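# Stack 96-well plate from nest N1 onto plate in N2

## Task

Lift the 96-well plate out of nest N1 and set it down on top of the plate already in nest N2, seated all the way down and turned so its well A1 sits above the lower plate's well A1 (A1 is at the clipped corner of each plate). The lower plate has to stay lying flat in N2. Finish by releasing the plate and moving the gripper away from it.

## Robot and tools

Robot: two arms, left_arm and right_arm, each with six revolute joints and a parallel gripper. Viewed from the arms' side of the table, N1 is the right-hand nest and N2 the left-hand one. Each plate has one clipped corner, and well A1 lies at that corner.

Frame: a single scene frame is used for every pose. Its origin is on the table surface midway between the arms, +z is up, +x reaches out over the table, and left_arm sits on the +y side. The arm names do not refer to the left or right of any image. A gripper's fingers extend along its own +z and close along its y axis. end_effector_position is the point between the finger pads, about 1 cm short of the fingertips. Reported hand positions can be somewhat wrong, especially when the arm is stretched far.

Tool execute_actions, argument actions: a list with zero or one entry. An empty list only reads the state. An entry holding just steps (1 to 300) is a wait: nothing new is commanded, and it returns once that many 1/30 s control steps have passed since the previous result. An entry with rows is a move: rows is 1 to 15 rows, steps is 1 to 15 (default 15), each row is used for one step, and the final row repeats to fill the remaining steps. Optional pictures (true/false) controls whether camera images come back. A refused call sends nothing to the robot.

Each row is one list of 14 numbers, each in [-1, 1], always for both arms: left_arm waist, shoulder, elbow, wrist pitch, wrist yaw, wrist roll, opening, then right_arm in the same seven-slot order. The six joint values are offsets, not poses: they are measured from the joint angles printed in the latest result that showed them (before any such result, and in the second and later calls within one reply, from where the arm is when the move begins), never from the preceding row. Scale: 1.0 equals 1.264 rad waist, 1.32 shoulder, 1.276 elbow, 1.83 wrist pitch, 1.686 wrist yaw, 2.022 wrist roll. Joint ranges in rad: waist -2.880..2.880, shoulder 0.000..3.142, elbow 0.000..3.019, wrist pitch -1.693..1.571, wrist yaw -1.571..1.571, wrist roll -2.094..2.094. A call aiming a joint more than 0.019 rad outside its range is refused; true ends may differ from these by up to 0.019 rad, and a target beyond the true end is clipped there, reported as "joint sent to its limit" (possibly about an earlier move). The opening slot is absolute, not an offset: +1 fully open, -1 closed.

Sending all zeros is not a pause; it pulls the arm back to the reference angles, and an arm may sag a little each move. To hold an arm steady, aim the first call of a reply at the wanted angles and send zeros afterwards, increasing the aim if a joint keeps falling short. Speed is capped: per step a joint's target may lead its measured angle by at most 0.264 (waist), 0.32 (shoulder), 0.276 (elbow), 0.33 (wrist pitch), 0.186 (wrist yaw), 0.522 (wrist roll) rad, and all targets shrink toward the measured angles if they would move the gripper more than 70 mm. Moves of only a few mm may not shift the hand.

Between calls, and while you think, the arms keep heading for the last target until everything has nearly stopped or a step is HELD; a new move is then required to go further. The robot does not pause while you compose a reply.

Results: a state line left_arm: … | right_arm: … with each gripper's position (m) and quaternion (wxyz). Joint positions and Joint velocities give, per arm, the six joints (rad, rad/s) plus the finger-pad gap (m; 0.094 fully open). grip_measured is the measured opening on the command scale, each gripper off by up to about 1 mm in its own fixed way. To keep hold, command an opening about 0.03 below grip_measured; a smaller gap grips more gently. Pad force tops out near 50–62 N, lower for parts under about 2 mm thick, with a brief harder spike on contact. "joint command not followed" means a clearance check altered or blocked joint targets on some steps; the rest of the row still ran. HELD marks steps where your row was partly or wholly not sent. MOTOR HOT appears at 85 °C; at 100 °C an OVER-TEMPERATURE FAULT drops that arm and its gripper until it cools, so avoid holding loads longer than needed.

Cameras: cam_head_left, cam_head_right, cam_left_wrist, cam_right_wrist, each 672x504, returned in that order; results list any camera whose calibration changed. zoom_image takes camera (one of those names) and region [x0, y0, x1, y1] in that image's pixels, origin top-left, at most 504x504, and returns a closer view of that camera's latest image.

finished_scene takes scene, the current scene's number, ends it irreversibly and reports whether the goal holds; the next scene's task comes with it. Replying without any tool call ends everything.

Avoid: dropping the plate from more than a few mm, knocking anything off the table, letting the arms collide or press hard on each other, slamming or shoving the plates, and tilting the lower plate in N2. Loose objects may occasionally get a brief external push. Smooth, quick, low-effort motion is preferred.

Each tool is called after "Call:" in YAML: its name, and indented under it one key for each argument.

## Session

Call:
execute_actions:
  actions: []

Scene clock: 0.00 s of 13200.00 s.
left_arm: end_effector_position=(+0.0634, +0.8346, +0.2882) grip_measured=+1.000 end_effector_quat_wxyz=(-0.385, +0.696, -0.474, +0.376) | right_arm: end_effector_position=(+0.5300, -0.0419, +0.2552) grip_measured=+1.000 end_effector_quat_wxyz=(+0.613, -0.326, +0.569, -0.440)
Joint positions: left_arm=[ 1.637  1.735  1.581 -1.374  1.136 -0.224  0.094] | right_arm=[ 0.702  1.77   0.976  1.005  0.845 -1.302  0.094]
Joint velocities: left_arm=[ 0.005  0.005  0.002 -0.007  0.037  0.022  0.   ] | right_arm=[-0.005  0.005  0.012 -0.012  0.007  0.051  0.   ]
camera_calibration (this result's frames):
cam_left_wrist: T_world_to_cam=[[0.379106, 0.252605, 0.890208, -0.491155], [-0.302456, -0.875354, 0.377194, 0.645092], [0.874528, -0.412245, -0.25545, 0.485013], [0, 0, 0, 1]] pos_world=[-0.042846, 0.888696, 0.317802]
cam_right_wrist: T_world_to_cam=[[-0.160621, -0.388488, 0.907347, -0.159532], [-0.604562, -0.687932, -0.401565, 0.397236], [0.780196, -0.613047, -0.124369, -0.284919], [0, 0, 0, 1]] pos_world=[0.436822, 0.0366263, 0.268831]

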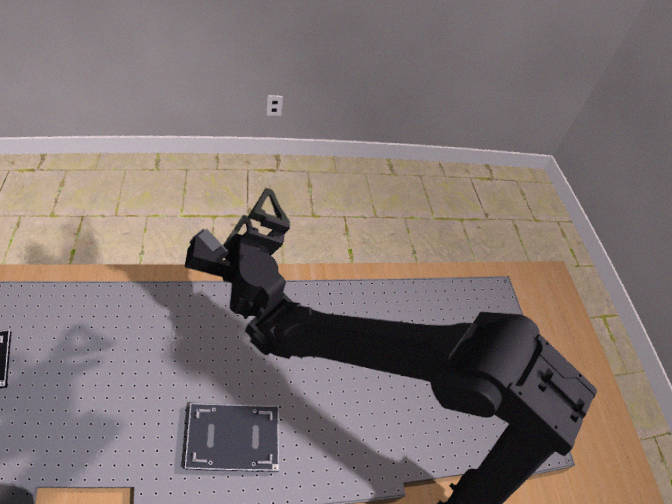

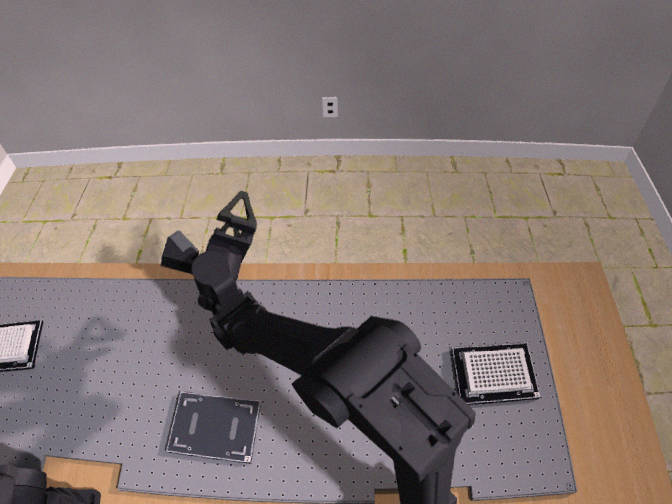

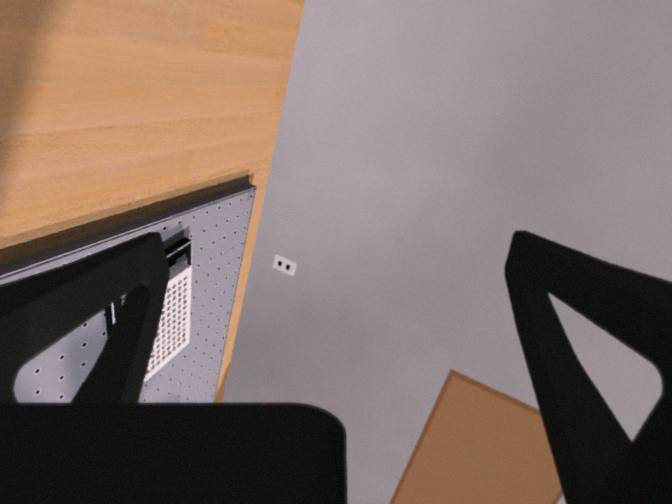

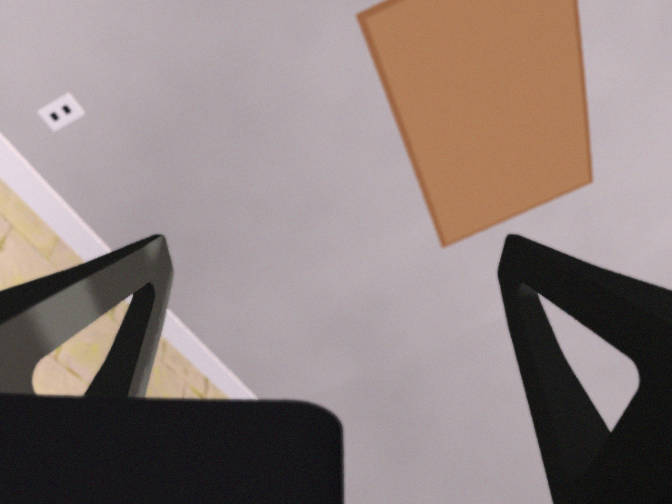

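Call:
zoom_image:
  camera: "cam_head_right"
  region: [440, 330, 560, 420]

Call:
zoom_image:
  camera: "cam_head_right"
  region: [0, 305, 80, 385]

Region (440, 330, 560, 420) of cam_head_right's 672x504 image, scaled by 4.200, with more detail than that image has; it fills the top 378 rows of this view, and the rest is white.

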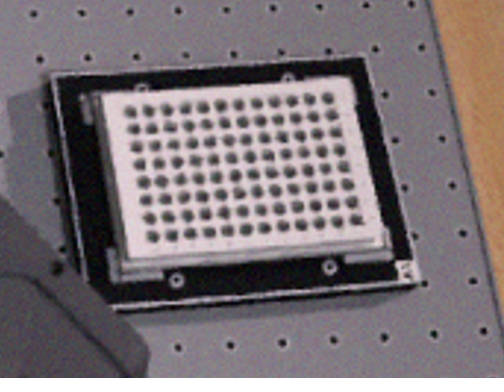

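Region (0, 305, 80, 385) of cam_head_right's 672x504 image, scaled by 6.300, with more detail than that image has.

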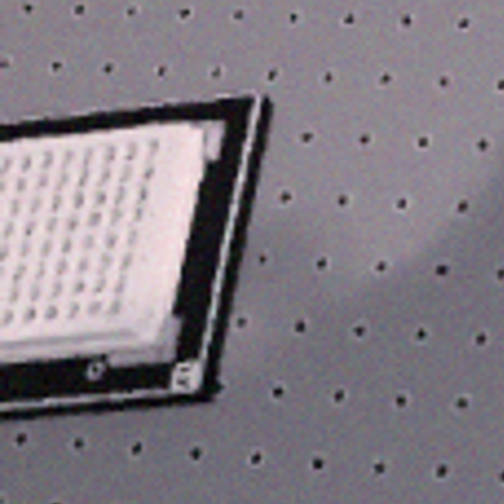

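Call:
execute_actions:
  actions:
    - {"rows":[[-0.868,-0.214,-0.345,0.07,-0.674,-0.346,1,-0.985,-0.333,0,-0.5,-0.501,1,1]],"steps":15}
  pictures: false

Call:
execute_actions:
  actions:
    - {"steps":60}
  pictures: false

Scene clock: 21.63 s of 13200.00 s.
left_arm: end_effector_position=(+0.2342, +0.6252, +0.1494) grip_measured=+1.000 end_effector_quat_wxyz=(-0.005, +0.798, -0.590, +0.126) | right_arm: end_effector_position=(+0.5818, -0.2335, +0.3615) grip_measured=+1.000 end_effector_quat_wxyz=(+0.660, -0.276, +0.671, -0.193)
Joint positions: left_arm=[ 0.975  1.486  1.156 -1.269  0.251 -0.778  0.094] | right_arm=[ 0.223  1.349  0.974  0.321  0.169 -0.667  0.094]
Joint velocities: left_arm=[-2.125  0.005 -0.095  0.11  -1.839 -0.593  0.   ] | right_arm=[-1.578 -0.62   0.007 -1.394 -1.282  1.531  0.   ]
Steps of this call (steps 1 to 90: nothing new was sent; then 18.13 s passed at rest; steps 91 to 105: all 15 steps of this action). Readings (joint positions):
91: left_arm=[1.631 1.725 1.565 -1.358 1.099 -0.257] | right_arm=[0.695 1.761 0.976 0.979 0.809 -1.272]
92: left_arm=[1.620 1.702 1.527 -1.338 1.054 -0.297] | right_arm=[0.685 1.747 0.974 0.935 0.771 -1.237]
94: left_arm=[1.575 1.647 1.437 -1.316 0.963 -0.380] | right_arm=[0.648 1.703 0.974 0.852 0.695 -1.167]
98: left_arm=[1.420 1.544 1.270 -1.294 0.757 -0.551] | right_arm=[0.535 1.575 0.974 0.688 0.540 -1.021]
105: the state above

Scene clock: 23.63 s of 13200.00 s.
left_arm: end_effector_position=(+0.3301, +0.5324, +0.1477) grip_measured=+1.000 end_effector_quat_wxyz=(-0.002, -0.706, +0.708, -0.000) | right_arm: end_effector_position=(+0.5136, -0.6468, +0.3294) grip_measured=+1.000 end_effector_quat_wxyz=(+0.615, +0.445, +0.648, +0.068)
Joint positions: left_arm=[ 0.548  1.467  1.146 -1.254  0.001 -0.908  0.094] | right_arm=[-0.54   1.312  0.974  0.101  0.003  0.712  0.094]
Joint velocities: left_arm=[-0.015 -0.005  0.002  0.007 -0.11  -0.051  0.   ] | right_arm=[-0.005 -0.015 -0.012 -0.002 -0.007  0.066  0.   ]
Steps of this call (steps 1 to 60: the robot went on to your last target). Readings (joint positions):
1: left_arm=[0.901 1.486 1.153 -1.265 0.172 -0.797] | right_arm=[0.169 1.331 0.974 0.279 0.118 -0.611]
2: left_arm=[0.827 1.486 1.152 -1.263 0.100 -0.812] | right_arm=[0.115 1.320 0.974 0.246 0.083 -0.557]
4: left_arm=[0.683 1.486 1.152 -1.258 0.032 -0.838] | right_arm=[0.009 1.310 0.974 0.200 0.043 -0.453]
8: left_arm=[0.483 1.481 1.151 -1.254 0.012 -0.876] | right_arm=[-0.197 1.311 0.974 0.147 0.016 -0.247]
60: the state above
All arms were judged still, so your last target was given up. Only a new action makes them travel on or press farther. Fingers that are still opening or closing keep moving.

Call:
execute_actions:
  actions:
    - {"rows":[[0,0,0,0,0,0,1,0,0,0,-0.735,0,0.186,1]],"steps":15}
  pictures: false

Call:
execute_actions:
  actions:
    - {"steps":40}

Scene clock: 28.70 s of 13200.00 s.
left_arm: end_effector_position=(+0.3301, +0.5324, +0.1477) grip_measured=+1.000 end_effector_quat_wxyz=(-0.002, -0.706, +0.708, -0.000) | right_arm: end_effector_position=(+0.3032, -0.5349, +0.1445) grip_measured=+1.000 end_effector_quat_wxyz=(+0.008, +0.702, +0.712, +0.001)
Joint positions: left_arm=[ 0.548  1.467  1.146 -1.254  0.001 -0.908  0.094] | right_arm=[-0.54   1.3    0.971 -1.225  0.003  1.068  0.094]
Joint velocities: left_arm=[-0.015 -0.005  0.017 -0.002 -0.022  0.066  0.   ] | right_arm=[-0.005  0.005 -0.022 -0.31  -0.022  0.095  0.   ]
Steps of this call (steps 1 to 90: nothing new was sent; then 1.57 s passed at rest; steps 91 to 105: all 15 steps of this action). Readings (joint positions):
91: left_arm=[0.548 1.467 1.146 -1.254 0.001 -0.908] | right_arm=[-0.540 1.310 0.979 0.033 0.003 0.773]
92: left_arm=[0.548 1.467 1.146 -1.254 0.001 -0.908] | right_arm=[-0.540 1.303 0.983 -0.073 0.003 0.834]
94: left_arm=[0.548 1.467 1.146 -1.254 0.001 -0.908] | right_arm=[-0.540 1.297 0.983 -0.293 0.003 0.923]
98: left_arm=[0.548 1.467 1.146 -1.254 0.001 -0.908] | right_arm=[-0.540 1.299 0.982 -0.738 0.003 1.016]
105: the state above

Scene clock: 30.03 s of 13200.00 s.
left_arm: end_effector_position=(+0.3301, +0.5324, +0.1477) grip_measured=+1.000 end_effector_quat_wxyz=(-0.002, -0.706, +0.708, -0.000) | right_arm: end_effector_position=(+0.3009, -0.5337, +0.1444) grip_measured=+1.000 end_effector_quat_wxyz=(+0.003, +0.706, +0.708, -0.000)
Joint positions: left_arm=[ 0.548  1.467  1.146 -1.254  0.001 -0.908  0.094] | right_arm=[-0.54   1.3    0.971 -1.236  0.003  1.08   0.094]
Joint velocities: left_arm=[-0.005 -0.005  0.007  0.002  0.037 -0.051  0.   ] | right_arm=[ 0.005  0.005 -0.002 -0.002  0.007  0.037  0.   ]
Steps of this call (steps 1 to 30: the robot went on to your last target; steps 31 to 40: nothing new was sent). Readings (joint positions):
1: left_arm=[0.548 1.467 1.146 -1.254 0.001 -0.908] | right_arm=[-0.540 1.300 0.971 -1.231 0.003 1.070]
2: left_arm=[0.548 1.467 1.146 -1.254 0.001 -0.908] | right_arm=[-0.540 1.300 0.971 -1.233 0.003 1.072]
4: left_arm=[0.548 1.467 1.146 -1.254 0.001 -0.908] | right_arm=[-0.540 1.300 0.971 -1.236 0.003 1.075]
8: left_arm=[0.548 1.467 1.146 -1.254 0.001 -0.908] | right_arm=[-0.540 1.300 0.971 -1.236 0.003 1.078]
40: the state above
All arms were judged still, so your last target was given up. Only a new action makes them travel on or press farther. Fingers that are still opening or closing keep moving.
camera_calibration (this result's frames):
cam_left_wrist: T_world_to_cam=[[0.999924, -0.00616665, -0.0107128, -0.324975], [0.00129663, -0.80956, 0.587035, 0.347869], [-0.0122927, -0.587004, -0.80949, 0.55888], [0, 0, 0, 1]] pos_world=[0.331369, 0.607682, 0.244715]
cam_right_wrist: T_world_to_cam=[[-0.999826, -0.014847, -0.0113223, 0.297747], [-0.0186599, 0.815998, 0.577754, 0.360852], [0.000661079, 0.577864, -0.816133, 0.548668], [0, 0, 0, 1]] pos_world=[0.304066, -0.60709, 0.242673]

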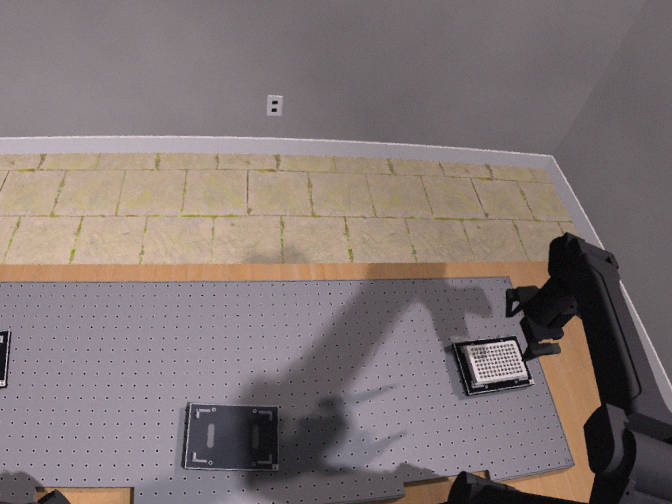

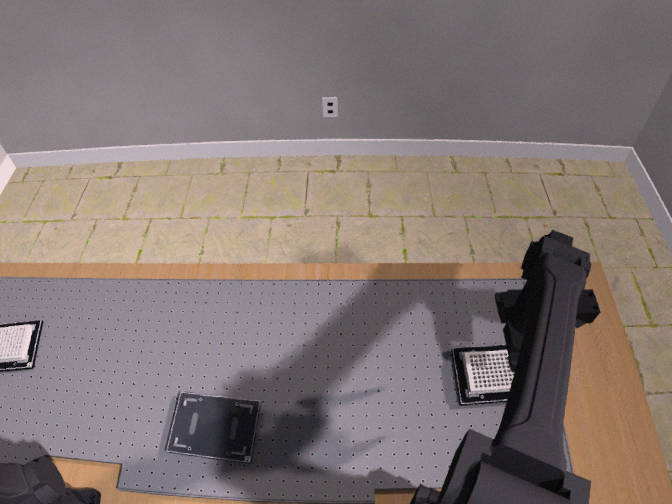

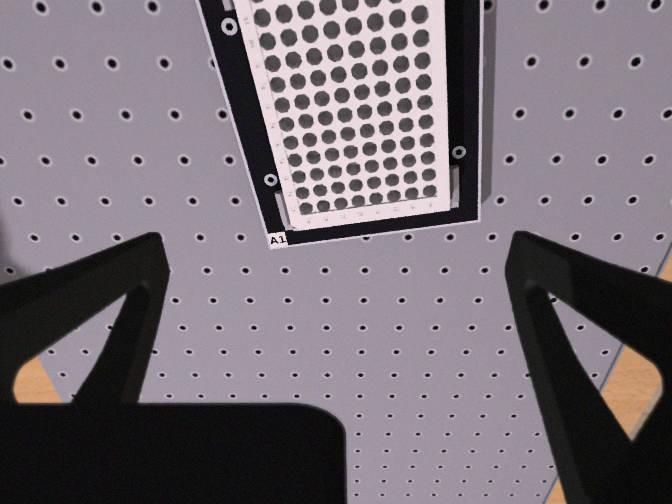

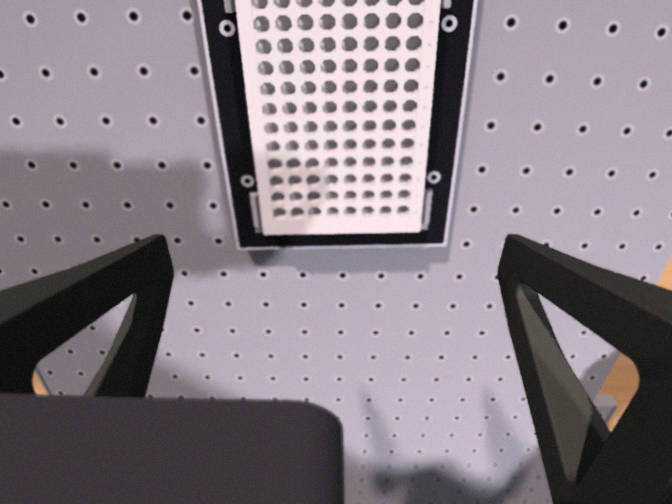

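Call:
execute_actions:
  actions:
    - {"rows":[[0,0,0,0,0,0,1,-0.011,0.093,-0.112,0.145,0,-0.022,1]],"steps":15}
  pictures: false

Call:
execute_actions:
  actions:
    - {"steps":15}

Scene clock: 43.30 s of 13200.00 s.
left_arm: end_effector_position=(+0.3301, +0.5324, +0.1477) grip_measured=+1.000 end_effector_quat_wxyz=(-0.002, -0.706, +0.708, -0.000) | right_arm: end_effector_position=(+0.2971, -0.5336, +0.0509) grip_measured=+1.000 end_effector_quat_wxyz=(-0.008, +0.695, +0.719, -0.004)
Joint positions: left_arm=[ 0.548  1.467  1.146 -1.254  0.001 -0.908  0.094] | right_arm=[-0.545  1.431  0.823 -0.98   0.003  1.045  0.094]
Joint velocities: left_arm=[-0.005 -0.015 -0.002  0.002 -0.007 -0.037  0.   ] | right_arm=[-0.005 -0.073  0.012  0.022 -0.022 -0.066  0.   ]
Steps of this call (steps 1 to 90: nothing new was sent; then 9.77 s passed at rest; steps 91 to 105: all 15 steps of this action). Readings (joint positions):
91: left_arm=[0.548 1.467 1.146 -1.254 0.001 -0.908] | right_arm=[-0.540 1.302 0.956 -1.194 0.003 1.076]
92: left_arm=[0.548 1.467 1.146 -1.254 0.001 -0.908] | right_arm=[-0.541 1.306 0.933 -1.126 0.003 1.071]
94: left_arm=[0.548 1.467 1.146 -1.254 0.001 -0.908] | right_arm=[-0.542 1.340 0.884 -1.032 0.003 1.061]
98: left_arm=[0.548 1.467 1.146 -1.254 0.001 -0.908] | right_arm=[-0.545 1.428 0.830 -0.987 0.003 1.050]
105: the state above

Scene clock: 43.80 s of 13200.00 s.
left_arm: end_effector_position=(+0.3301, +0.5324, +0.1477) grip_measured=+1.000 end_effector_quat_wxyz=(-0.002, -0.706, +0.708, -0.000) | right_arm: end_effector_position=(+0.2974, -0.5338, +0.0521) grip_measured=+1.000 end_effector_quat_wxyz=(-0.006, +0.695, +0.719, -0.003)
Joint positions: left_arm=[ 0.548  1.467  1.146 -1.254  0.001 -0.908  0.094] | right_arm=[-0.545  1.428  0.823 -0.979  0.003  1.043  0.094]
Joint velocities: left_arm=[-0.015 -0.005  0.007 -0.017 -0.022  0.022  0.   ] | right_arm=[-0.024  0.005 -0.007 -0.007 -0.022  0.007  0.   ]
Steps of this call (steps 1 to 15: the robot went on to your last target). Readings (joint positions):
1: left_arm=[0.548 1.467 1.146 -1.254 0.001 -0.908] | right_arm=[-0.545 1.429 0.823 -0.979 0.003 1.044]
2: left_arm=[0.548 1.467 1.146 -1.254 0.001 -0.908] | right_arm=[-0.545 1.428 0.823 -0.979 0.003 1.044]
4: left_arm=[0.548 1.467 1.146 -1.254 0.001 -0.908] | right_arm=[-0.545 1.428 0.823 -0.979 0.003 1.044]
8: left_arm=[0.548 1.467 1.146 -1.254 0.001 -0.908] | right_arm=[-0.545 1.428 0.823 -0.979 0.003 1.044]
15: the state above
All arms were judged still, so your last target was given up. Only a new action makes them travel on or press farther. Fingers that are still opening or closing keep moving.
camera_calibration (this result's frames):
cam_left_wrist: T_world_to_cam=[[0.999924, -0.00616665, -0.0107128, -0.324975], [0.00129663, -0.80956, 0.587035, 0.347869], [-0.0122927, -0.587004, -0.80949, 0.55888], [0, 0, 0, 1]] pos_world=[0.331369, 0.607682, 0.244715]
cam_right_wrist: T_world_to_cam=[[-0.998887, -0.0468476, 0.0055655, 0.27494], [-0.0347114, 0.809712, 0.5858, 0.415193], [-0.0319498, 0.584955, -0.810437, 0.486542], [0, 0, 0, 1]] pos_world=[0.304591, -0.607911, 0.149561]

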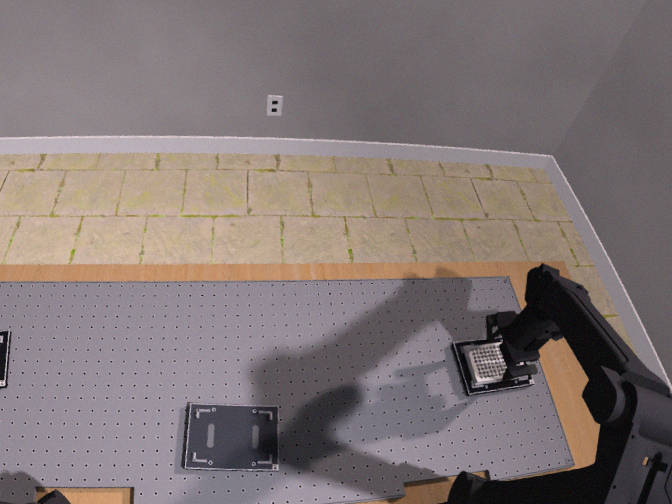

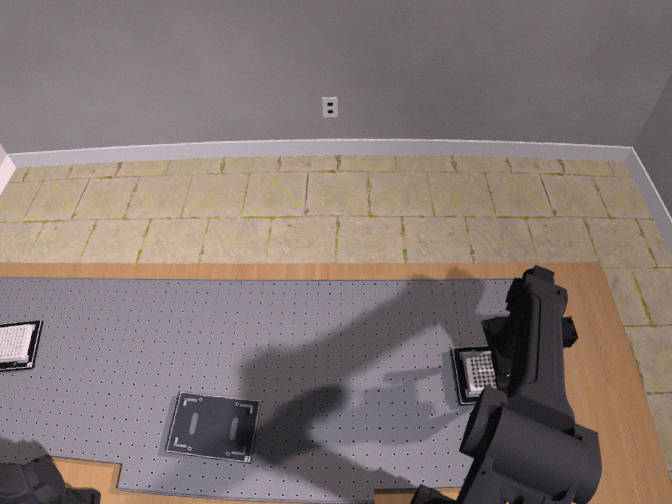

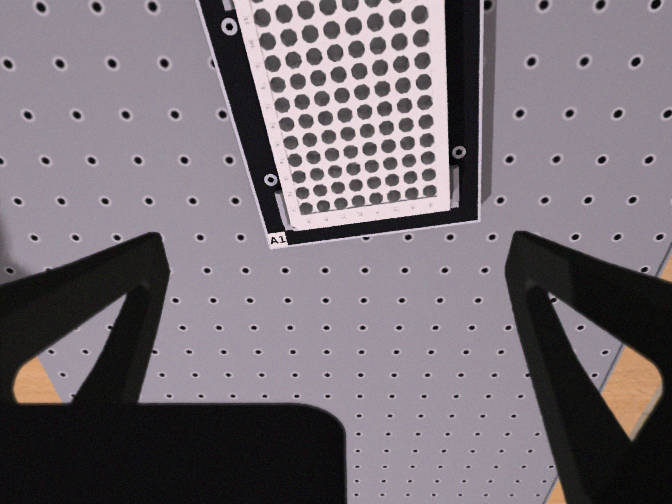

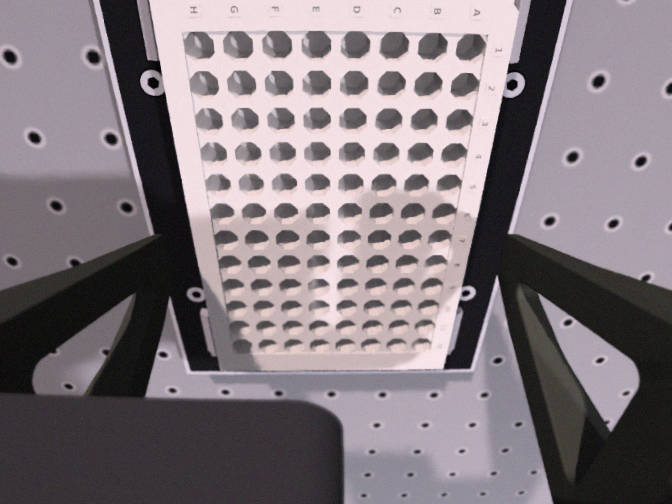

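Call:
execute_actions:
  actions:
    - {"rows":[[0,0,0,0,0,0,1,0,0.022,-0.021,0.034,0,0,1]],"steps":15}

Scene clock: 49.10 s of 13200.00 s.
left_arm: end_effector_position=(+0.3301, +0.5324, +0.1477) grip_measured=+1.000 end_effector_quat_wxyz=(-0.002, -0.706, +0.708, -0.000) | right_arm: end_effector_position=(+0.3016, -0.5361, +0.0442) grip_measured=+1.000 end_effector_quat_wxyz=(+0.007, +0.695, +0.719, +0.001)
Joint positions: left_arm=[ 0.548  1.467  1.146 -1.254  0.001 -0.908  0.094] | right_arm=[-0.545  1.437  0.807 -0.927  0.003  1.043  0.094]
Joint velocities: left_arm=[-0.005  0.005  0.002 -0.012 -0.037  0.037  0.   ] | right_arm=[ 0.005 -0.024 -0.002  0.002  0.022 -0.037  0.   ]
Steps of this call (steps 1 to 90: nothing new was sent; then 1.80 s passed at rest; steps 91 to 105: all 15 steps of this action). Readings (joint positions):
91: left_arm=[0.548 1.467 1.146 -1.254 0.001 -0.908] | right_arm=[-0.545 1.428 0.820 -0.968 0.003 1.043]
92: left_arm=[0.548 1.467 1.146 -1.254 0.001 -0.908] | right_arm=[-0.545 1.428 0.816 -0.952 0.003 1.043]
94: left_arm=[0.548 1.467 1.146 -1.254 0.001 -0.908] | right_arm=[-0.545 1.432 0.811 -0.934 0.003 1.043]
98: left_arm=[0.548 1.467 1.146 -1.254 0.001 -0.908] | right_arm=[-0.545 1.437 0.808 -0.928 0.003 1.043]
105: the state above
camera_calibration (this result's frames):
cam_left_wrist: T_world_to_cam=[[0.999924, -0.00616665, -0.0107128, -0.324975], [0.00129663, -0.80956, 0.587035, 0.347869], [-0.0122927, -0.587004, -0.80949, 0.55888], [0, 0, 0, 1]] pos_world=[0.331369, 0.607682, 0.244715]
cam_right_wrist: T_world_to_cam=[[-0.998736, -0.0469284, -0.017987, 0.280048], [-0.0487425, 0.817258, 0.574207, 0.430575], [-0.0122466, 0.574358, -0.818513, 0.470365], [0, 0, 0, 1]] pos_world=[0.306442, -0.608906, 0.142797]

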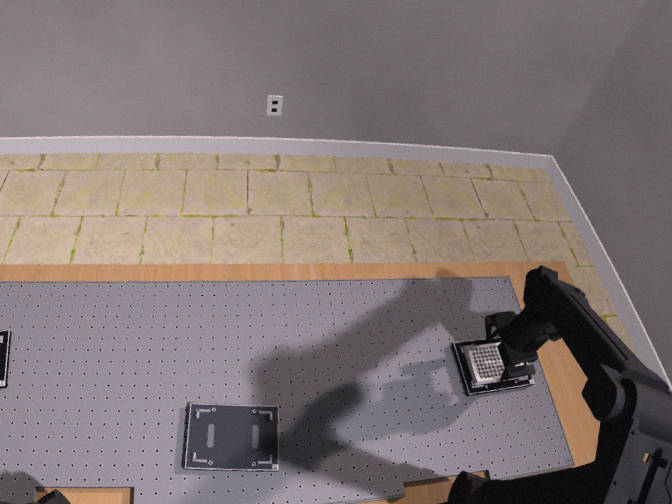

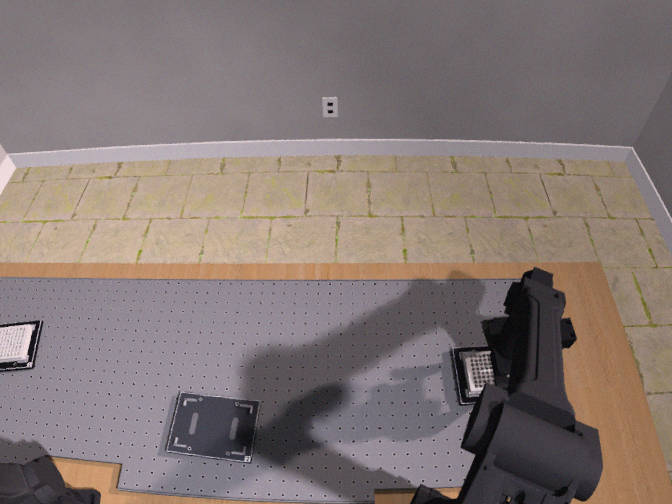

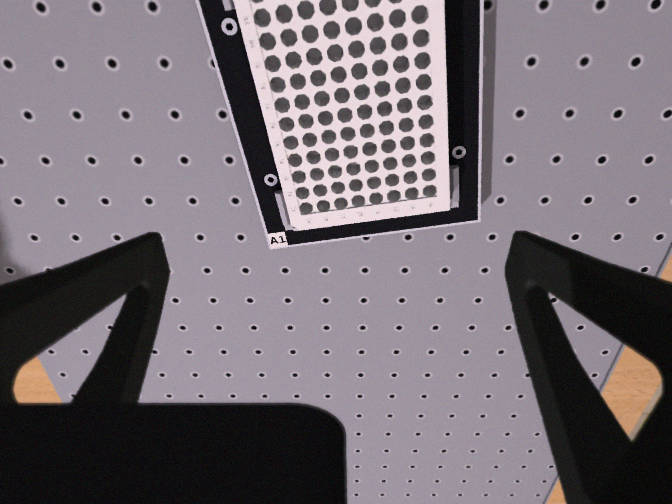

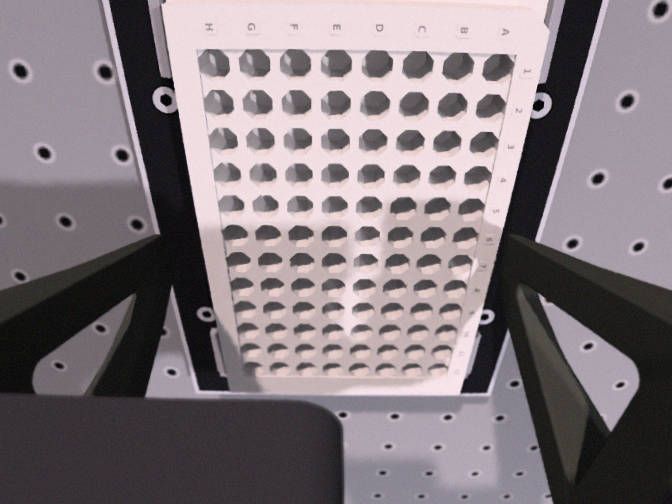

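Call:
execute_actions:
  actions:
    - {"rows":[[0,0,0,0,0,0,1,0,0,-0.019,0,0,0,1]],"steps":15}
  pictures: false

Scene clock: 52.13 s of 13200.00 s.
left_arm: end_effector_position=(+0.3301, +0.5324, +0.1477) grip_measured=+1.000 end_effector_quat_wxyz=(-0.002, -0.706, +0.708, -0.000) | right_arm: end_effector_position=(+0.2958, -0.5329, +0.0399) grip_measured=+1.000 end_effector_quat_wxyz=(+0.000, +0.695, +0.719, -0.001)
Joint positions: left_arm=[ 0.548  1.467  1.146 -1.254  0.001 -0.908  0.094] | right_arm=[-0.545  1.437  0.793 -0.927  0.003  1.043  0.094]
Joint velocities: left_arm=[-0.015 -0.024  0.027  0.012 -0.022  0.037  0.   ] | right_arm=[ 0.005 -0.024  0.002 -0.012  0.066 -0.095  0.   ]
Steps of this call (steps 1 to 15: the robot went on to your last target; steps 16 to 76: nothing new was sent; steps 77 to 91: all 15 steps of this action). Readings (joint positions):
77: left_arm=[0.548 1.467 1.146 -1.254 0.001 -0.908] | right_arm=[-0.545 1.437 0.806 -0.927 0.003 1.043]
78: left_arm=[0.548 1.467 1.146 -1.254 0.001 -0.908] | right_arm=[-0.545 1.437 0.804 -0.927 0.003 1.043]
80: left_arm=[0.548 1.467 1.146 -1.254 0.001 -0.908] | right_arm=[-0.545 1.437 0.798 -0.927 0.003 1.043]
84: left_arm=[0.548 1.467 1.146 -1.254 0.001 -0.908] | right_arm=[-0.545 1.437 0.793 -0.927 0.003 1.043]
91: the state above

Call:
execute_actions:
  actions:
    - {"rows":[[0,0,0,0,0,0,1,0,0,0,0.011,0,0,1],[0,0,0,0,0,0,1,0,0,0,0.011,0,0,1],[0,0,0,0,0,0,1,0,0,0,0.011,0,0,1],[0,0,0,0,0,0,1,0,0,0,0.011,0,0,0.9],[0,0,0,0,0,0,1,0,0,0,0.011,0,0,0.85],[0,0,0,0,0,0,1,0,0,0,0.011,0,0,0.8],[0,0,0,0,0,0,1,0,0,0,0.011,0,0,0.76],[0,0,0,0,0,0,1,0,0,0,0.011,0,0,0.73],[0,0,0,0,0,0,1,0,0,0,0.011,0,0,0.7],[0,0,0,0,0,0,1,0,0,0,0.011,0,0,0.68]],"steps":15}
  pictures: false

Call:
execute_actions:
  actions:
    - {"steps":10}

Scene clock: 60.00 s of 13200.00 s.
left_arm: end_effector_position=(+0.3301, +0.5324, +0.1477) grip_measured=+1.000 end_effector_quat_wxyz=(-0.002, -0.706, +0.708, -0.000) | right_arm: end_effector_position=(+0.2980, -0.5341, +0.0399) grip_measured=+0.707 end_effector_quat_wxyz=(+0.005, +0.695, +0.719, +0.000)
Joint positions: left_arm=[ 0.548  1.467  1.146 -1.254  0.001 -0.908  0.094] | right_arm=[-0.545  1.437  0.793 -0.917  0.003  1.043  0.08 ]
Joint velocities: left_arm=[-0.005 -0.015  0.017  0.007  0.022  0.095  0.   ] | right_arm=[-0.005 -0.015  0.012 -0.002 -0.007 -0.022  0.001]
Steps of this call (steps 1 to 15: the robot went on to your last target; steps 16 to 90: nothing new was sent; then 4.37 s passed at rest; steps 91 to 105: all 15 steps of this action). Readings (joint positions):
91: left_arm=[0.548 1.467 1.146 -1.254 0.001 -0.908] | right_arm=[-0.545 1.437 0.793 -0.925 0.003 1.043]
92: left_arm=[0.548 1.467 1.146 -1.254 0.001 -0.908] | right_arm=[-0.545 1.437 0.793 -0.922 0.003 1.043]
94: left_arm=[0.548 1.467 1.146 -1.254 0.001 -0.908] | right_arm=[-0.545 1.437 0.793 -0.918 0.003 1.043]
98: left_arm=[0.548 1.467 1.146 -1.254 0.001 -0.908] | right_arm=[-0.545 1.437 0.793 -0.917 0.003 1.043]
105: the state above

Scene clock: 60.33 s of 13200.00 s.
left_arm: end_effector_position=(+0.3301, +0.5324, +0.1477) grip_measured=+1.000 end_effector_quat_wxyz=(-0.002, -0.706, +0.708, -0.000) | right_arm: end_effector_position=(+0.2980, -0.5341, +0.0399) grip_measured=+0.707 end_effector_quat_wxyz=(+0.005, +0.695, +0.719, +0.000)
Joint positions: left_arm=[ 0.548  1.467  1.146 -1.254  0.001 -0.908  0.094] | right_arm=[-0.545  1.437  0.793 -0.917  0.003  1.043  0.08 ]
Joint velocities: left_arm=[-0.005 -0.005 -0.012  0.002 -0.051  0.066  0.   ] | right_arm=[ 0.015 -0.005  0.012 -0.012 -0.037  0.037  0.001]
Steps of this call (steps 1 to 10: the robot went on to your last target). Readings (joint positions):
1: left_arm=[0.548 1.467 1.146 -1.254 0.001 -0.908] | right_arm=[-0.545 1.437 0.793 -0.917 0.003 1.043]
2: left_arm=[0.548 1.467 1.146 -1.254 0.001 -0.908] | right_arm=[-0.545 1.437 0.793 -0.917 0.003 1.043]
4: left_arm=[0.548 1.467 1.146 -1.254 0.001 -0.908] | right_arm=[-0.545 1.437 0.793 -0.917 0.003 1.043]
8: left_arm=[0.548 1.467 1.146 -1.254 0.001 -0.908] | right_arm=[-0.545 1.437 0.793 -0.917 0.003 1.043]
10: the state above
camera_calibration (this result's frames):
cam_left_wrist: T_world_to_cam=[[0.999924, -0.00616665, -0.0107128, -0.324975], [0.00129663, -0.80956, 0.587035, 0.347869], [-0.0122927, -0.587004, -0.80949, 0.55888], [0, 0, 0, 1]] pos_world=[0.331369, 0.607682, 0.244715]
cam_right_wrist: T_world_to_cam=[[-0.998791, -0.0468988, -0.0147162, 0.27632], [-0.0468105, 0.816219, 0.575843, 0.430094], [-0.0149947, 0.575836, -0.817428, 0.4672], [0, 0, 0, 1]] pos_world=[0.303124, -0.607122, 0.138302]

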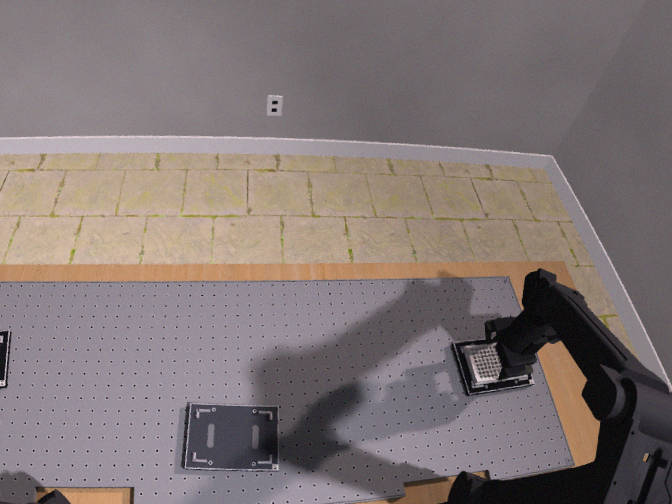

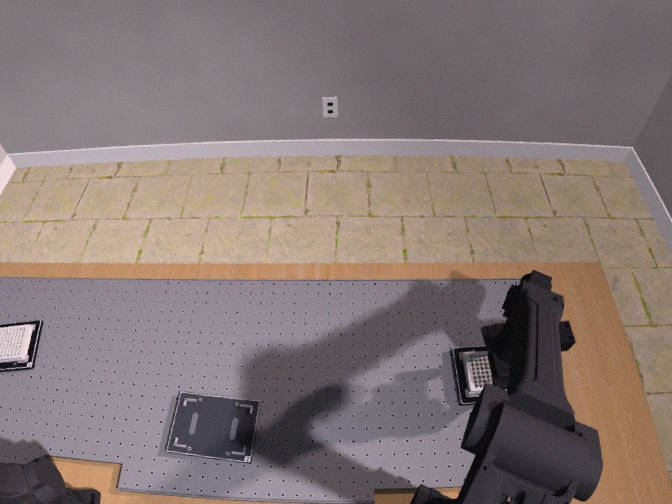

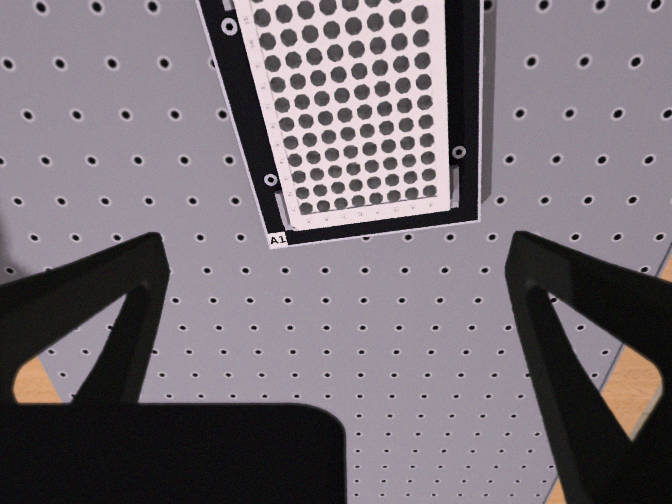

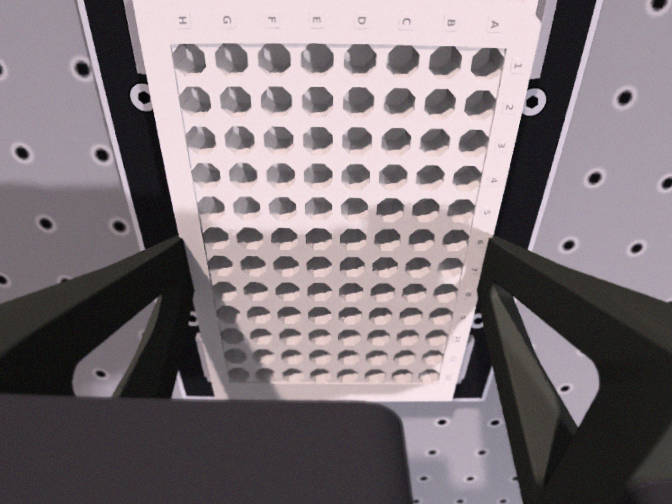

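Call:
execute_actions:
  actions:
    - {"rows":[[0,0,0,0,0,0,1,0,-0.005,0.025,-0.008,0,0,0.68],[0,0,0,0,0,0,1,0,-0.01,0.032,-0.014,0,0,0.68],[0,0,0,0,0,0,1,0,-0.015,0.038,-0.02,0,0,0.68],[0,0,0,0,0,0,1,0,-0.02,0.043,-0.027,0,0,0.68],[0,0,0,0,0,0,1,0,-0.025,0.047,-0.033,0,0,0.68],[0,0,0,0,0,0,1,0,-0.03,0.051,-0.04,0,0,0.68],[0,0,0,0,0,0,1,0,-0.035,0.055,-0.046,0,0,0.68],[0,0,0,0,0,0,1,0,-0.04,0.059,-0.052,0,0,0.68],[0,0,0,0,0,0,1,0,-0.045,0.063,-0.059,0,0,0.68],[0,0,0,0,0,0,1,0,-0.05,0.067,-0.065,0,0,0.68],[0,0,0,0,0,0,1,0,-0.055,0.071,-0.072,0,0,0.68],[0,0,0,0,0,0,1,0,-0.06,0.075,-0.078,0,0,0.68],[0,0,0,0,0,0,1,0,-0.065,0.079,-0.09,0,0,0.68]],"steps":15}
  pictures: false

Call:
execute_actions:
  actions:
    - {"steps":10}
  pictures: false

Call:
execute_actions:
  actions:
    - {"rows":[[0,0,0,0,0,0,1,0.02,0,0,0,0,-0.02,0.68],[0,0,0,0,0,0,1,0.04,0,0,0,0,-0.04,0.68],[0,0,0,0,0,0,1,0.07,0,0,0,0,-0.07,0.68],[0,0,0,0,0,0,1,0.1,0,0,0,0,-0.1,0.68],[0,0,0,0,0,0,1,0.14,0,0,0,0,-0.14,0.68],[0,0,0,0,0,0,1,0.18,0,0,0,0,-0.18,0.68],[0,0,0,0,0,0,1,0.22,0,0,0,0,-0.23,0.68],[0,0,0,0,0,0,1,0.27,0,0,0,0,-0.28,0.68],[0,0,0,0,0,0,1,0.786,0,0,0,0,-1,0.68]],"steps":15}
  pictures: false

Call:
execute_actions:
  actions:
    - {"steps":50}
  pictures: false

Scene clock: 76.30 s of 13200.00 s.
left_arm: end_effector_position=(+0.3301, +0.5324, +0.1477) grip_measured=+1.000 end_effector_quat_wxyz=(-0.002, -0.706, +0.708, -0.000) | right_arm: end_effector_position=(+0.2926, -0.5312, +0.0821) grip_measured=+0.707 end_effector_quat_wxyz=(-0.001, +0.695, +0.719, -0.002)
Joint positions: left_arm=[ 0.548  1.467  1.146 -1.254  0.001 -0.908  0.094] | right_arm=[-0.545  1.359  0.847 -1.063  0.003  1.043  0.08 ]
Joint velocities: left_arm=[ 0.005  0.024  0.002  0.012 -0.007 -0.051  0.   ] | right_arm=[-0.015 -0.19   0.12  -0.168  0.007 -0.007  0.   ]
Steps of this call (steps 1 to 15: the robot went on to your last target; steps 16 to 90: nothing new was sent; then 12.47 s passed at rest; steps 91 to 105: all 15 steps of this action). Readings (joint positions):
91: left_arm=[0.548 1.467 1.146 -1.254 0.001 -0.908] | right_arm=[-0.545 1.437 0.793 -0.918 0.003 1.043]
92: left_arm=[0.548 1.467 1.146 -1.254 0.001 -0.908] | right_arm=[-0.545 1.437 0.793 -0.921 0.003 1.043]
94: left_arm=[0.548 1.467 1.146 -1.254 0.001 -0.908] | right_arm=[-0.545 1.434 0.798 -0.931 0.003 1.043]
98: left_arm=[0.548 1.467 1.146 -1.254 0.001 -0.908] | right_arm=[-0.545 1.414 0.812 -0.981 0.003 1.043]
105: the state above

Scene clock: 76.63 s of 13200.00 s.
left_arm: end_effector_position=(+0.3301, +0.5324, +0.1477) grip_measured=+1.000 end_effector_quat_wxyz=(-0.002, -0.706, +0.708, -0.000) | right_arm: end_effector_position=(+0.2933, -0.5316, +0.0875) grip_measured=+0.707 end_effector_quat_wxyz=(+0.002, +0.695, +0.719, -0.001)
Joint positions: left_arm=[ 0.548  1.467  1.146 -1.254  0.001 -0.908  0.094] | right_arm=[-0.545  1.348  0.853 -1.073  0.003  1.043  0.08 ]
Joint velocities: left_arm=[ 0.005 -0.015 -0.027 -0.032 -0.022 -0.022  0.   ] | right_arm=[-0.005 -0.005 -0.012 -0.007  0.037  0.007 -0.   ]
Steps of this call (steps 1 to 10: the robot went on to your last target). Readings (joint positions):
1: left_arm=[0.548 1.467 1.146 -1.254 0.001 -0.908] | right_arm=[-0.545 1.353 0.850 -1.067 0.003 1.043]
2: left_arm=[0.548 1.467 1.146 -1.254 0.001 -0.908] | right_arm=[-0.545 1.350 0.852 -1.069 0.003 1.043]
4: left_arm=[0.548 1.467 1.146 -1.254 0.001 -0.908] | right_arm=[-0.545 1.348 0.853 -1.071 0.003 1.043]
8: left_arm=[0.548 1.467 1.146 -1.254 0.001 -0.908] | right_arm=[-0.545 1.348 0.853 -1.073 0.003 1.043]
10: the state above

Scene clock: 77.13 s of 13200.00 s.
left_arm: end_effector_position=(+0.3301, +0.5324, +0.1477) grip_measured=+1.000 end_effector_quat_wxyz=(-0.002, -0.706, +0.708, -0.000) | right_arm: end_effector_position=(+0.3266, -0.2962, +0.0875) grip_measured=+0.708 end_effector_quat_wxyz=(+0.002, +0.004, +1.000, -0.002)
Joint positions: left_arm=[ 0.548  1.467  1.146 -1.254  0.001 -0.908  0.094] | right_arm=[ 0.167  1.348  0.853 -1.073  0.004  0.226  0.08 ]
Joint velocities: left_arm=[ 0.005 -0.015 -0.012  0.002 -0.022  0.037  0.   ] | right_arm=[ 2.222 -0.015 -0.007  0.017 -0.066 -2.19  -0.   ]
Steps of this call (steps 1 to 15: all 15 steps of this action). Readings (joint positions):
1: left_arm=[0.548 1.467 1.146 -1.254 0.001 -0.908] | right_arm=[-0.544 1.348 0.853 -1.073 0.003 1.038]
2: left_arm=[0.548 1.467 1.146 -1.254 0.001 -0.908] | right_arm=[-0.540 1.348 0.853 -1.073 0.003 1.026]
4: left_arm=[0.548 1.467 1.146 -1.254 0.001 -0.908] | right_arm=[-0.509 1.348 0.853 -1.073 0.004 0.976]
8: left_arm=[0.548 1.467 1.146 -1.254 0.001 -0.908] | right_arm=[-0.338 1.348 0.853 -1.073 0.004 0.766]
15: the state above

Scene clock: 78.80 s of 13200.00 s.
left_arm: end_effector_position=(+0.3301, +0.5324, +0.1477) grip_measured=+1.000 end_effector_quat_wxyz=(-0.002, -0.706, +0.708, -0.000) | right_arm: end_effector_position=(+0.2934, -0.2067, +0.0875) grip_measured=+0.708 end_effector_quat_wxyz=(+0.002, -0.670, +0.742, -0.000)
Joint positions: left_arm=[ 0.548  1.467  1.146 -1.254  0.001 -0.908  0.094] | right_arm=[ 0.445  1.348  0.853 -1.073  0.    -0.971  0.08 ]
Joint velocities: left_arm=[-0.015 -0.015  0.022  0.022  0.007  0.037  0.   ] | right_arm=[-0.024 -0.005 -0.007  0.007 -0.022 -0.022  0.001]
Steps of this call (steps 1 to 45: the robot went on to your last target; steps 46 to 50: nothing new was sent). Readings (joint positions):
1: left_arm=[0.548 1.467 1.146 -1.254 0.001 -0.908] | right_arm=[0.244 1.348 0.853 -1.073 0.004 0.149]
2: left_arm=[0.548 1.467 1.146 -1.254 0.001 -0.908] | right_arm=[0.321 1.348 0.853 -1.073 0.004 0.052]
4: left_arm=[0.548 1.467 1.146 -1.254 0.001 -0.908] | right_arm=[0.450 1.348 0.853 -1.073 -0.000 -0.151]
8: left_arm=[0.548 1.467 1.146 -1.254 0.001 -0.908] | right_arm=[0.504 1.348 0.853 -1.073 -0.003 -0.556]
50: the state above
All arms were judged still, so your last target was given up. Only a new action makes them travel on or press farther. Fingers that are still opening or closing keep moving.

Call:
execute_actions:
  actions:
    - {"rows":[[0,0,0,0,0,0,1,0,0.012,0,0.009,0,0,0.68],[0,0,0,0,0,0,1,0,0.024,0,0.018,0,0,0.68],[0,0,0,0,0,0,1,0,0.036,0,0.027,0,0,0.68],[0,0,0,0,0,0,1,0,0.048,0,0.036,0,0,0.68],[0,0,0,0,0,0,1,0,0.06,0,0.045,0,0,0.68],[0,0,0,0,0,0,1,0,0.072,0,0.054,0,0,0.68],[0,0,0,0,0,0,1,0,0.084,0,0.063,0,0,0.68],[0,0,0,0,0,0,1,0,0.094,0,0.071,0,0,0.68],[0,0,0,0,0,0,1,0,0.102,0,0.077,0,0,0.68],[0,0,0,0,0,0,1,0,0.109,0,0.082,0,0,0.68],[0,0,0,0,0,0,1,0,0.115,0,0.087,0,0,0.68],[0,0,0,0,0,0,1,0,0.119,0,0.09,0,0,0.68],[0,0,0,0,0,0,1,0,0.122,0,0.093,0,0,0.68]],"steps":15}
  pictures: false

Call:
execute_actions:
  actions:
    - {"steps":12}
  pictures: false

Scene clock: 87.93 s of 13200.00 s.
left_arm: end_effector_position=(+0.3301, +0.5324, +0.1477) grip_measured=+1.000 end_effector_quat_wxyz=(-0.002, -0.706, +0.708, -0.000) | right_arm: end_effector_position=(+0.3177, -0.1935, +0.0349) grip_measured=+0.708 end_effector_quat_wxyz=(+0.001, -0.670, +0.742, -0.000)
Joint positions: left_arm=[ 0.548  1.467  1.146 -1.254  0.001 -0.908  0.094] | right_arm=[ 0.445  1.506  0.853 -0.916  0.    -0.971  0.08 ]
Joint velocities: left_arm=[-0.005  0.005  0.002  0.002  0.037  0.037  0.   ] | right_arm=[-0.015  0.073  0.012  0.071  0.022  0.007 -0.002]
Steps of this call (steps 1 to 90: nothing new was sent; then 5.63 s passed at rest; steps 91 to 105: all 15 steps of this action). Readings (joint positions):
91: left_arm=[0.548 1.467 1.146 -1.254 0.001 -0.908] | right_arm=[0.445 1.348 0.853 -1.071 0.000 -0.971]
92: left_arm=[0.548 1.467 1.146 -1.254 0.001 -0.908] | right_arm=[0.445 1.349 0.853 -1.066 0.000 -0.971]
94: left_arm=[0.548 1.467 1.146 -1.254 0.001 -0.908] | right_arm=[0.445 1.357 0.853 -1.044 0.000 -0.971]
98: left_arm=[0.548 1.467 1.146 -1.254 0.001 -0.908] | right_arm=[0.445 1.412 0.853 -0.981 0.000 -0.971]
105: the state above

Scene clock: 88.33 s of 13200.00 s.
left_arm: end_effector_position=(+0.3301, +0.5324, +0.1477) grip_measured=+1.000 end_effector_quat_wxyz=(-0.002, -0.706, +0.708, -0.000) | right_arm: end_effector_position=(+0.3186, -0.1930, +0.0345) grip_measured=+0.708 end_effector_quat_wxyz=(+0.003, -0.670, +0.742, -0.001)
Joint positions: left_arm=[ 0.548  1.467  1.146 -1.254  0.001 -0.908  0.094] | right_arm=[ 0.445  1.507  0.853 -0.911  0.    -0.971  0.08 ]
Joint velocities: left_arm=[-0.005 -0.005  0.007 -0.007 -0.022  0.007  0.   ] | right_arm=[-0.005 -0.005  0.012 -0.012 -0.037  0.007  0.   ]
Steps of this call (steps 1 to 12: the robot went on to your last target). Readings (joint positions):
1: left_arm=[0.548 1.467 1.146 -1.254 0.001 -0.908] | right_arm=[0.445 1.507 0.853 -0.914 0.000 -0.971]
2: left_arm=[0.548 1.467 1.146 -1.254 0.001 -0.908] | right_arm=[0.445 1.507 0.853 -0.913 0.000 -0.971]
4: left_arm=[0.548 1.467 1.146 -1.254 0.001 -0.908] | right_arm=[0.445 1.507 0.853 -0.912 0.000 -0.971]
8: left_arm=[0.548 1.467 1.146 -1.254 0.001 -0.908] | right_arm=[0.445 1.507 0.853 -0.911 0.000 -0.971]
12: the state above

Call:
execute_actions:
  actions:
    - {"rows":[[0,0,0,0,0,0,1,0,0.027,0,0.011,0,0,0.68]],"steps":15}
  pictures: false

Call:
execute_actions:
  actions:
    - {"rows":[[0,0,0,0,0,0,1,0,0.027,0,0,0,0,0.68]],"steps":12}
  pictures: false

Scene clock: 91.97 s of 13200.00 s.
left_arm: end_effector_position=(+0.3301, +0.5324, +0.1477) grip_measured=+1.000 end_effector_quat_wxyz=(-0.002, -0.706, +0.708, -0.000) | right_arm: end_effector_position=(+0.3195, -0.1926, +0.0288) grip_measured=+0.708 end_effector_quat_wxyz=(-0.000, -0.670, +0.742, -0.000)
Joint positions: left_arm=[ 0.548  1.467  1.146 -1.254  0.001 -0.908  0.094] | right_arm=[ 0.445  1.524  0.853 -0.9    0.    -0.971  0.08 ]
Joint velocities: left_arm=[-0.005 -0.005 -0.002 -0.007  0.037  0.007  0.   ] | right_arm=[-0.005  0.005 -0.022  0.007  0.051 -0.051  0.   ]
Steps of this call (steps 1 to 15: the robot went on to your last target; steps 16 to 90: nothing new was sent; then 0.13 s passed at rest; steps 91 to 105: all 15 steps of this action). Readings (joint positions):
91: left_arm=[0.548 1.467 1.146 -1.254 0.001 -0.908] | right_arm=[0.445 1.508 0.853 -0.909 0.000 -0.971]
92: left_arm=[0.548 1.467 1.146 -1.254 0.001 -0.908] | right_arm=[0.445 1.510 0.853 -0.906 0.000 -0.971]
94: left_arm=[0.548 1.467 1.146 -1.254 0.001 -0.908] | right_arm=[0.445 1.515 0.853 -0.902 0.000 -0.971]
98: left_arm=[0.548 1.467 1.146 -1.254 0.001 -0.908] | right_arm=[0.445 1.523 0.853 -0.901 0.000 -0.971]
105: the state above

Scene clock: 92.37 s of 13200.00 s.
left_arm: end_effector_position=(+0.3301, +0.5324, +0.1477) grip_measured=+1.000 end_effector_quat_wxyz=(-0.002, -0.706, +0.708, -0.000) | right_arm: end_effector_position=(+0.3191, -0.1927, +0.0274) grip_measured=+0.708 end_effector_quat_wxyz=(-0.002, -0.670, +0.742, +0.000)
Joint positions: left_arm=[ 0.548  1.467  1.146 -1.254  0.001 -0.908  0.094] | right_arm=[ 0.445  1.527  0.853 -0.9    0.    -0.971  0.08 ]
Joint velocities: left_arm=[-0.005 -0.005 -0.007 -0.012 -0.11   0.022  0.   ] | right_arm=[ 0.005 -0.034  0.002  0.002 -0.051 -0.051  0.   ]
Steps of this call (steps 1 to 12: all 12 steps of this action). Readings (joint positions):
1: left_arm=[0.548 1.467 1.146 -1.254 0.001 -0.908] | right_arm=[0.445 1.524 0.853 -0.900 0.000 -0.971]
2: left_arm=[0.548 1.467 1.146 -1.254 0.001 -0.908] | right_arm=[0.445 1.526 0.853 -0.900 0.000 -0.971]
4: left_arm=[0.548 1.467 1.146 -1.254 0.001 -0.908] | right_arm=[0.445 1.527 0.853 -0.900 0.000 -0.971]
8: left_arm=[0.548 1.467 1.146 -1.254 0.001 -0.908] | right_arm=[0.445 1.527 0.853 -0.900 0.000 -0.971]
12: the state above

Call:
execute_actions:
  actions:
    - {"rows":[[-0.05,0,0.05,0,0,0.05,1,0,0,0,0,0,0,0.75],[-0.1,0,0.1,0,0,0.1,1,0,0,0,0,0,0,0.85],[-0.3,0,0.324,0,0,0.799,1,0,0,0,0,0,0,1]],"steps":12}
  pictures: false

Call:
execute_actions:
  actions:
    - {"rows":[[-0.2,0,0.1,0,0,0.2,1,0,-0.01,0.04,-0.02,0,0,1],[-0.2,0,0.1,0,0,0.2,1,0,-0.02,0.05,-0.03,0,0,1],[-0.2,0,0.1,0,0,0.2,1,0,-0.03,0.06,-0.05,0,0,1],[-0.2,0,0.1,0,0,0.2,1,0,-0.05,0.07,-0.07,0,0,1],[-0.2,0,0.1,0,0,0.2,1,0,-0.08,0.09,-0.09,0,0,1],[-0.2,0,0.1,0,0,0.2,1,0,-0.11,0.11,-0.12,0,0,1],[-0.2,0,0.1,0,0,0.2,1,0,-0.15,0.14,-0.15,0,0,1]],"steps":15}
  pictures: false

Call:
execute_actions:
  actions:
    - {"rows":[[-0.2,0,0,0,0,0.2,1,-0.95,-0.2,0,0,0,0.3,1]],"steps":15}
  pictures: false

Call:
execute_actions:
  actions:
    - {"steps":25}
  pictures: false

Scene clock: 105.80 s of 13200.00 s.
left_arm: end_effector_position=(+0.4613, +0.4439, +0.2383) grip_measured=+1.000 end_effector_quat_wxyz=(+0.111, -0.375, +0.921, -0.004) | right_arm: end_effector_position=(+0.3192, -0.1927, +0.0278) grip_measured=+1.000 end_effector_quat_wxyz=(-0.001, -0.670, +0.742, +0.000)
Joint positions: left_arm=[ 0.232  1.468  1.374 -1.254 -0.001 -0.429  0.094] | right_arm=[ 0.445  1.526  0.853 -0.9    0.    -0.971  0.094]
Joint velocities: left_arm=[-0.737  0.005  0.891  0.002  0.007  1.795  0.   ] | right_arm=[-0.024  0.015  0.002  0.002  0.066 -0.007  0.   ]
Steps of this call (steps 1 to 15: the robot went on to your last target; steps 16 to 90: nothing new was sent; then 10.03 s passed at rest; steps 91 to 102: all 12 steps of this action). Readings (joint positions):
91: left_arm=[0.544 1.467 1.147 -1.254 0.000 -0.894] | right_arm=[0.445 1.527 0.853 -0.900 0.000 -0.971]
92: left_arm=[0.532 1.467 1.153 -1.254 -0.001 -0.867] | right_arm=[0.445 1.526 0.853 -0.900 0.000 -0.971]
94: left_arm=[0.487 1.468 1.179 -1.254 -0.001 -0.791] | right_arm=[0.445 1.526 0.853 -0.900 0.000 -0.971]
98: left_arm=[0.355 1.468 1.264 -1.254 -0.001 -0.635] | right_arm=[0.445 1.526 0.853 -0.900 0.000 -0.971]
102: the state above

Scene clock: 106.30 s of 13200.00 s.
left_arm: end_effector_position=(+0.5087, +0.3190, +0.2765) grip_measured=+1.000 end_effector_quat_wxyz=(+0.154, -0.067, +0.986, +0.001) | right_arm: end_effector_position=(+0.3291, -0.1873, +0.1642) grip_measured=+1.000 end_effector_quat_wxyz=(+0.064, -0.669, +0.741, -0.015)
Joint positions: left_arm=[-0.035  1.464  1.455 -1.253  0.002 -0.058  0.094] | right_arm=[ 0.445  1.291  1.012 -1.161  0.    -0.971  0.094]
Joint velocities: left_arm=[ 0.239 -0.005 -0.017 -0.022 -0.081  0.081  0.   ] | right_arm=[-0.005 -0.19   0.134 -0.007  0.051 -0.022  0.   ]
Steps of this call (steps 1 to 15: all 15 steps of this action). Readings (joint positions):
1: left_arm=[0.201 1.468 1.398 -1.253 -0.003 -0.388] | right_arm=[0.445 1.526 0.855 -0.907 0.000 -0.971]
2: left_arm=[0.168 1.466 1.417 -1.253 -0.003 -0.348] | right_arm=[0.445 1.525 0.858 -0.919 0.000 -0.971]
4: left_arm=[0.088 1.464 1.440 -1.253 -0.003 -0.262] | right_arm=[0.445 1.517 0.871 -0.966 0.000 -0.971]
8: left_arm=[-0.051 1.464 1.455 -1.253 0.002 -0.129] | right_arm=[0.445 1.440 0.916 -1.090 0.000 -0.971]
15: the state above

Scene clock: 106.80 s of 13200.00 s.
left_arm: end_effector_position=(+0.4992, +0.1765, +0.2766) grip_measured=+1.000 end_effector_quat_wxyz=(+0.154, +0.253, +0.955, +0.006) | right_arm: end_effector_position=(+0.3224, -0.5089, +0.2605) grip_measured=+1.000 end_effector_quat_wxyz=(+0.186, -0.019, +0.979, -0.082)
Joint positions: left_arm=[-0.317  1.464  1.455 -1.253  0.005  0.311  0.094] | right_arm=[-0.453  1.01   1.006 -1.158 -0.002 -0.44   0.094]
Joint velocities: left_arm=[ 0.308 -0.005 -0.002 -0.002  0.051  0.081  0.   ] | right_arm=[-2.369  0.073 -0.012 -0.002 -0.037  0.403  0.   ]
Steps of this call (steps 1 to 15: all 15 steps of this action). Readings (joint positions):
1: left_arm=[-0.037 1.464 1.455 -1.253 -0.003 -0.022] | right_arm=[0.436 1.276 1.013 -1.158 -0.003 -0.928]
2: left_arm=[-0.049 1.464 1.455 -1.253 -0.005 0.017] | right_arm=[0.415 1.256 1.008 -1.158 -0.003 -0.877]
4: left_arm=[-0.109 1.464 1.455 -1.253 -0.005 0.088] | right_arm=[0.338 1.199 1.006 -1.158 -0.003 -0.773]
8: left_arm=[-0.275 1.464 1.455 -1.253 0.001 0.226] | right_arm=[0.100 1.072 1.006 -1.158 -0.003 -0.599]
15: the state above

Scene clock: 107.63 s of 13200.00 s.
left_arm: end_effector_position=(+0.5026, +0.1938, +0.2765) grip_measured=+1.000 end_effector_quat_wxyz=(+0.153, +0.246, +0.957, +0.011) | right_arm: end_effector_position=(+0.2664, -0.6024, +0.2564) grip_measured=+1.000 end_effector_quat_wxyz=(+0.169, +0.162, +0.967, -0.102)
Joint positions: left_arm=[-0.283  1.464  1.455 -1.253  0.003  0.331  0.094] | right_arm=[-0.756  1.022  1.006 -1.158  0.003 -0.372  0.094]
Joint velocities: left_arm=[-0.015  0.005 -0.012  0.007  0.022 -0.037  0.   ] | right_arm=[-0.024  0.005  0.012  0.012  0.066  0.037  0.   ]
Steps of this call (steps 1 to 25: the robot went on to your last target). Readings (joint positions):
1: left_arm=[-0.307 1.464 1.455 -1.253 0.005 0.315] | right_arm=[-0.534 1.013 1.006 -1.158 -0.002 -0.429]
2: left_arm=[-0.298 1.464 1.455 -1.253 0.004 0.318] | right_arm=[-0.616 1.016 1.006 -1.158 -0.002 -0.418]
4: left_arm=[-0.286 1.464 1.455 -1.253 0.003 0.323] | right_arm=[-0.749 1.021 1.006 -1.158 0.003 -0.400]
8: left_arm=[-0.283 1.464 1.455 -1.253 0.003 0.327] | right_arm=[-0.800 1.022 1.006 -1.158 0.005 -0.381]
25: the state above


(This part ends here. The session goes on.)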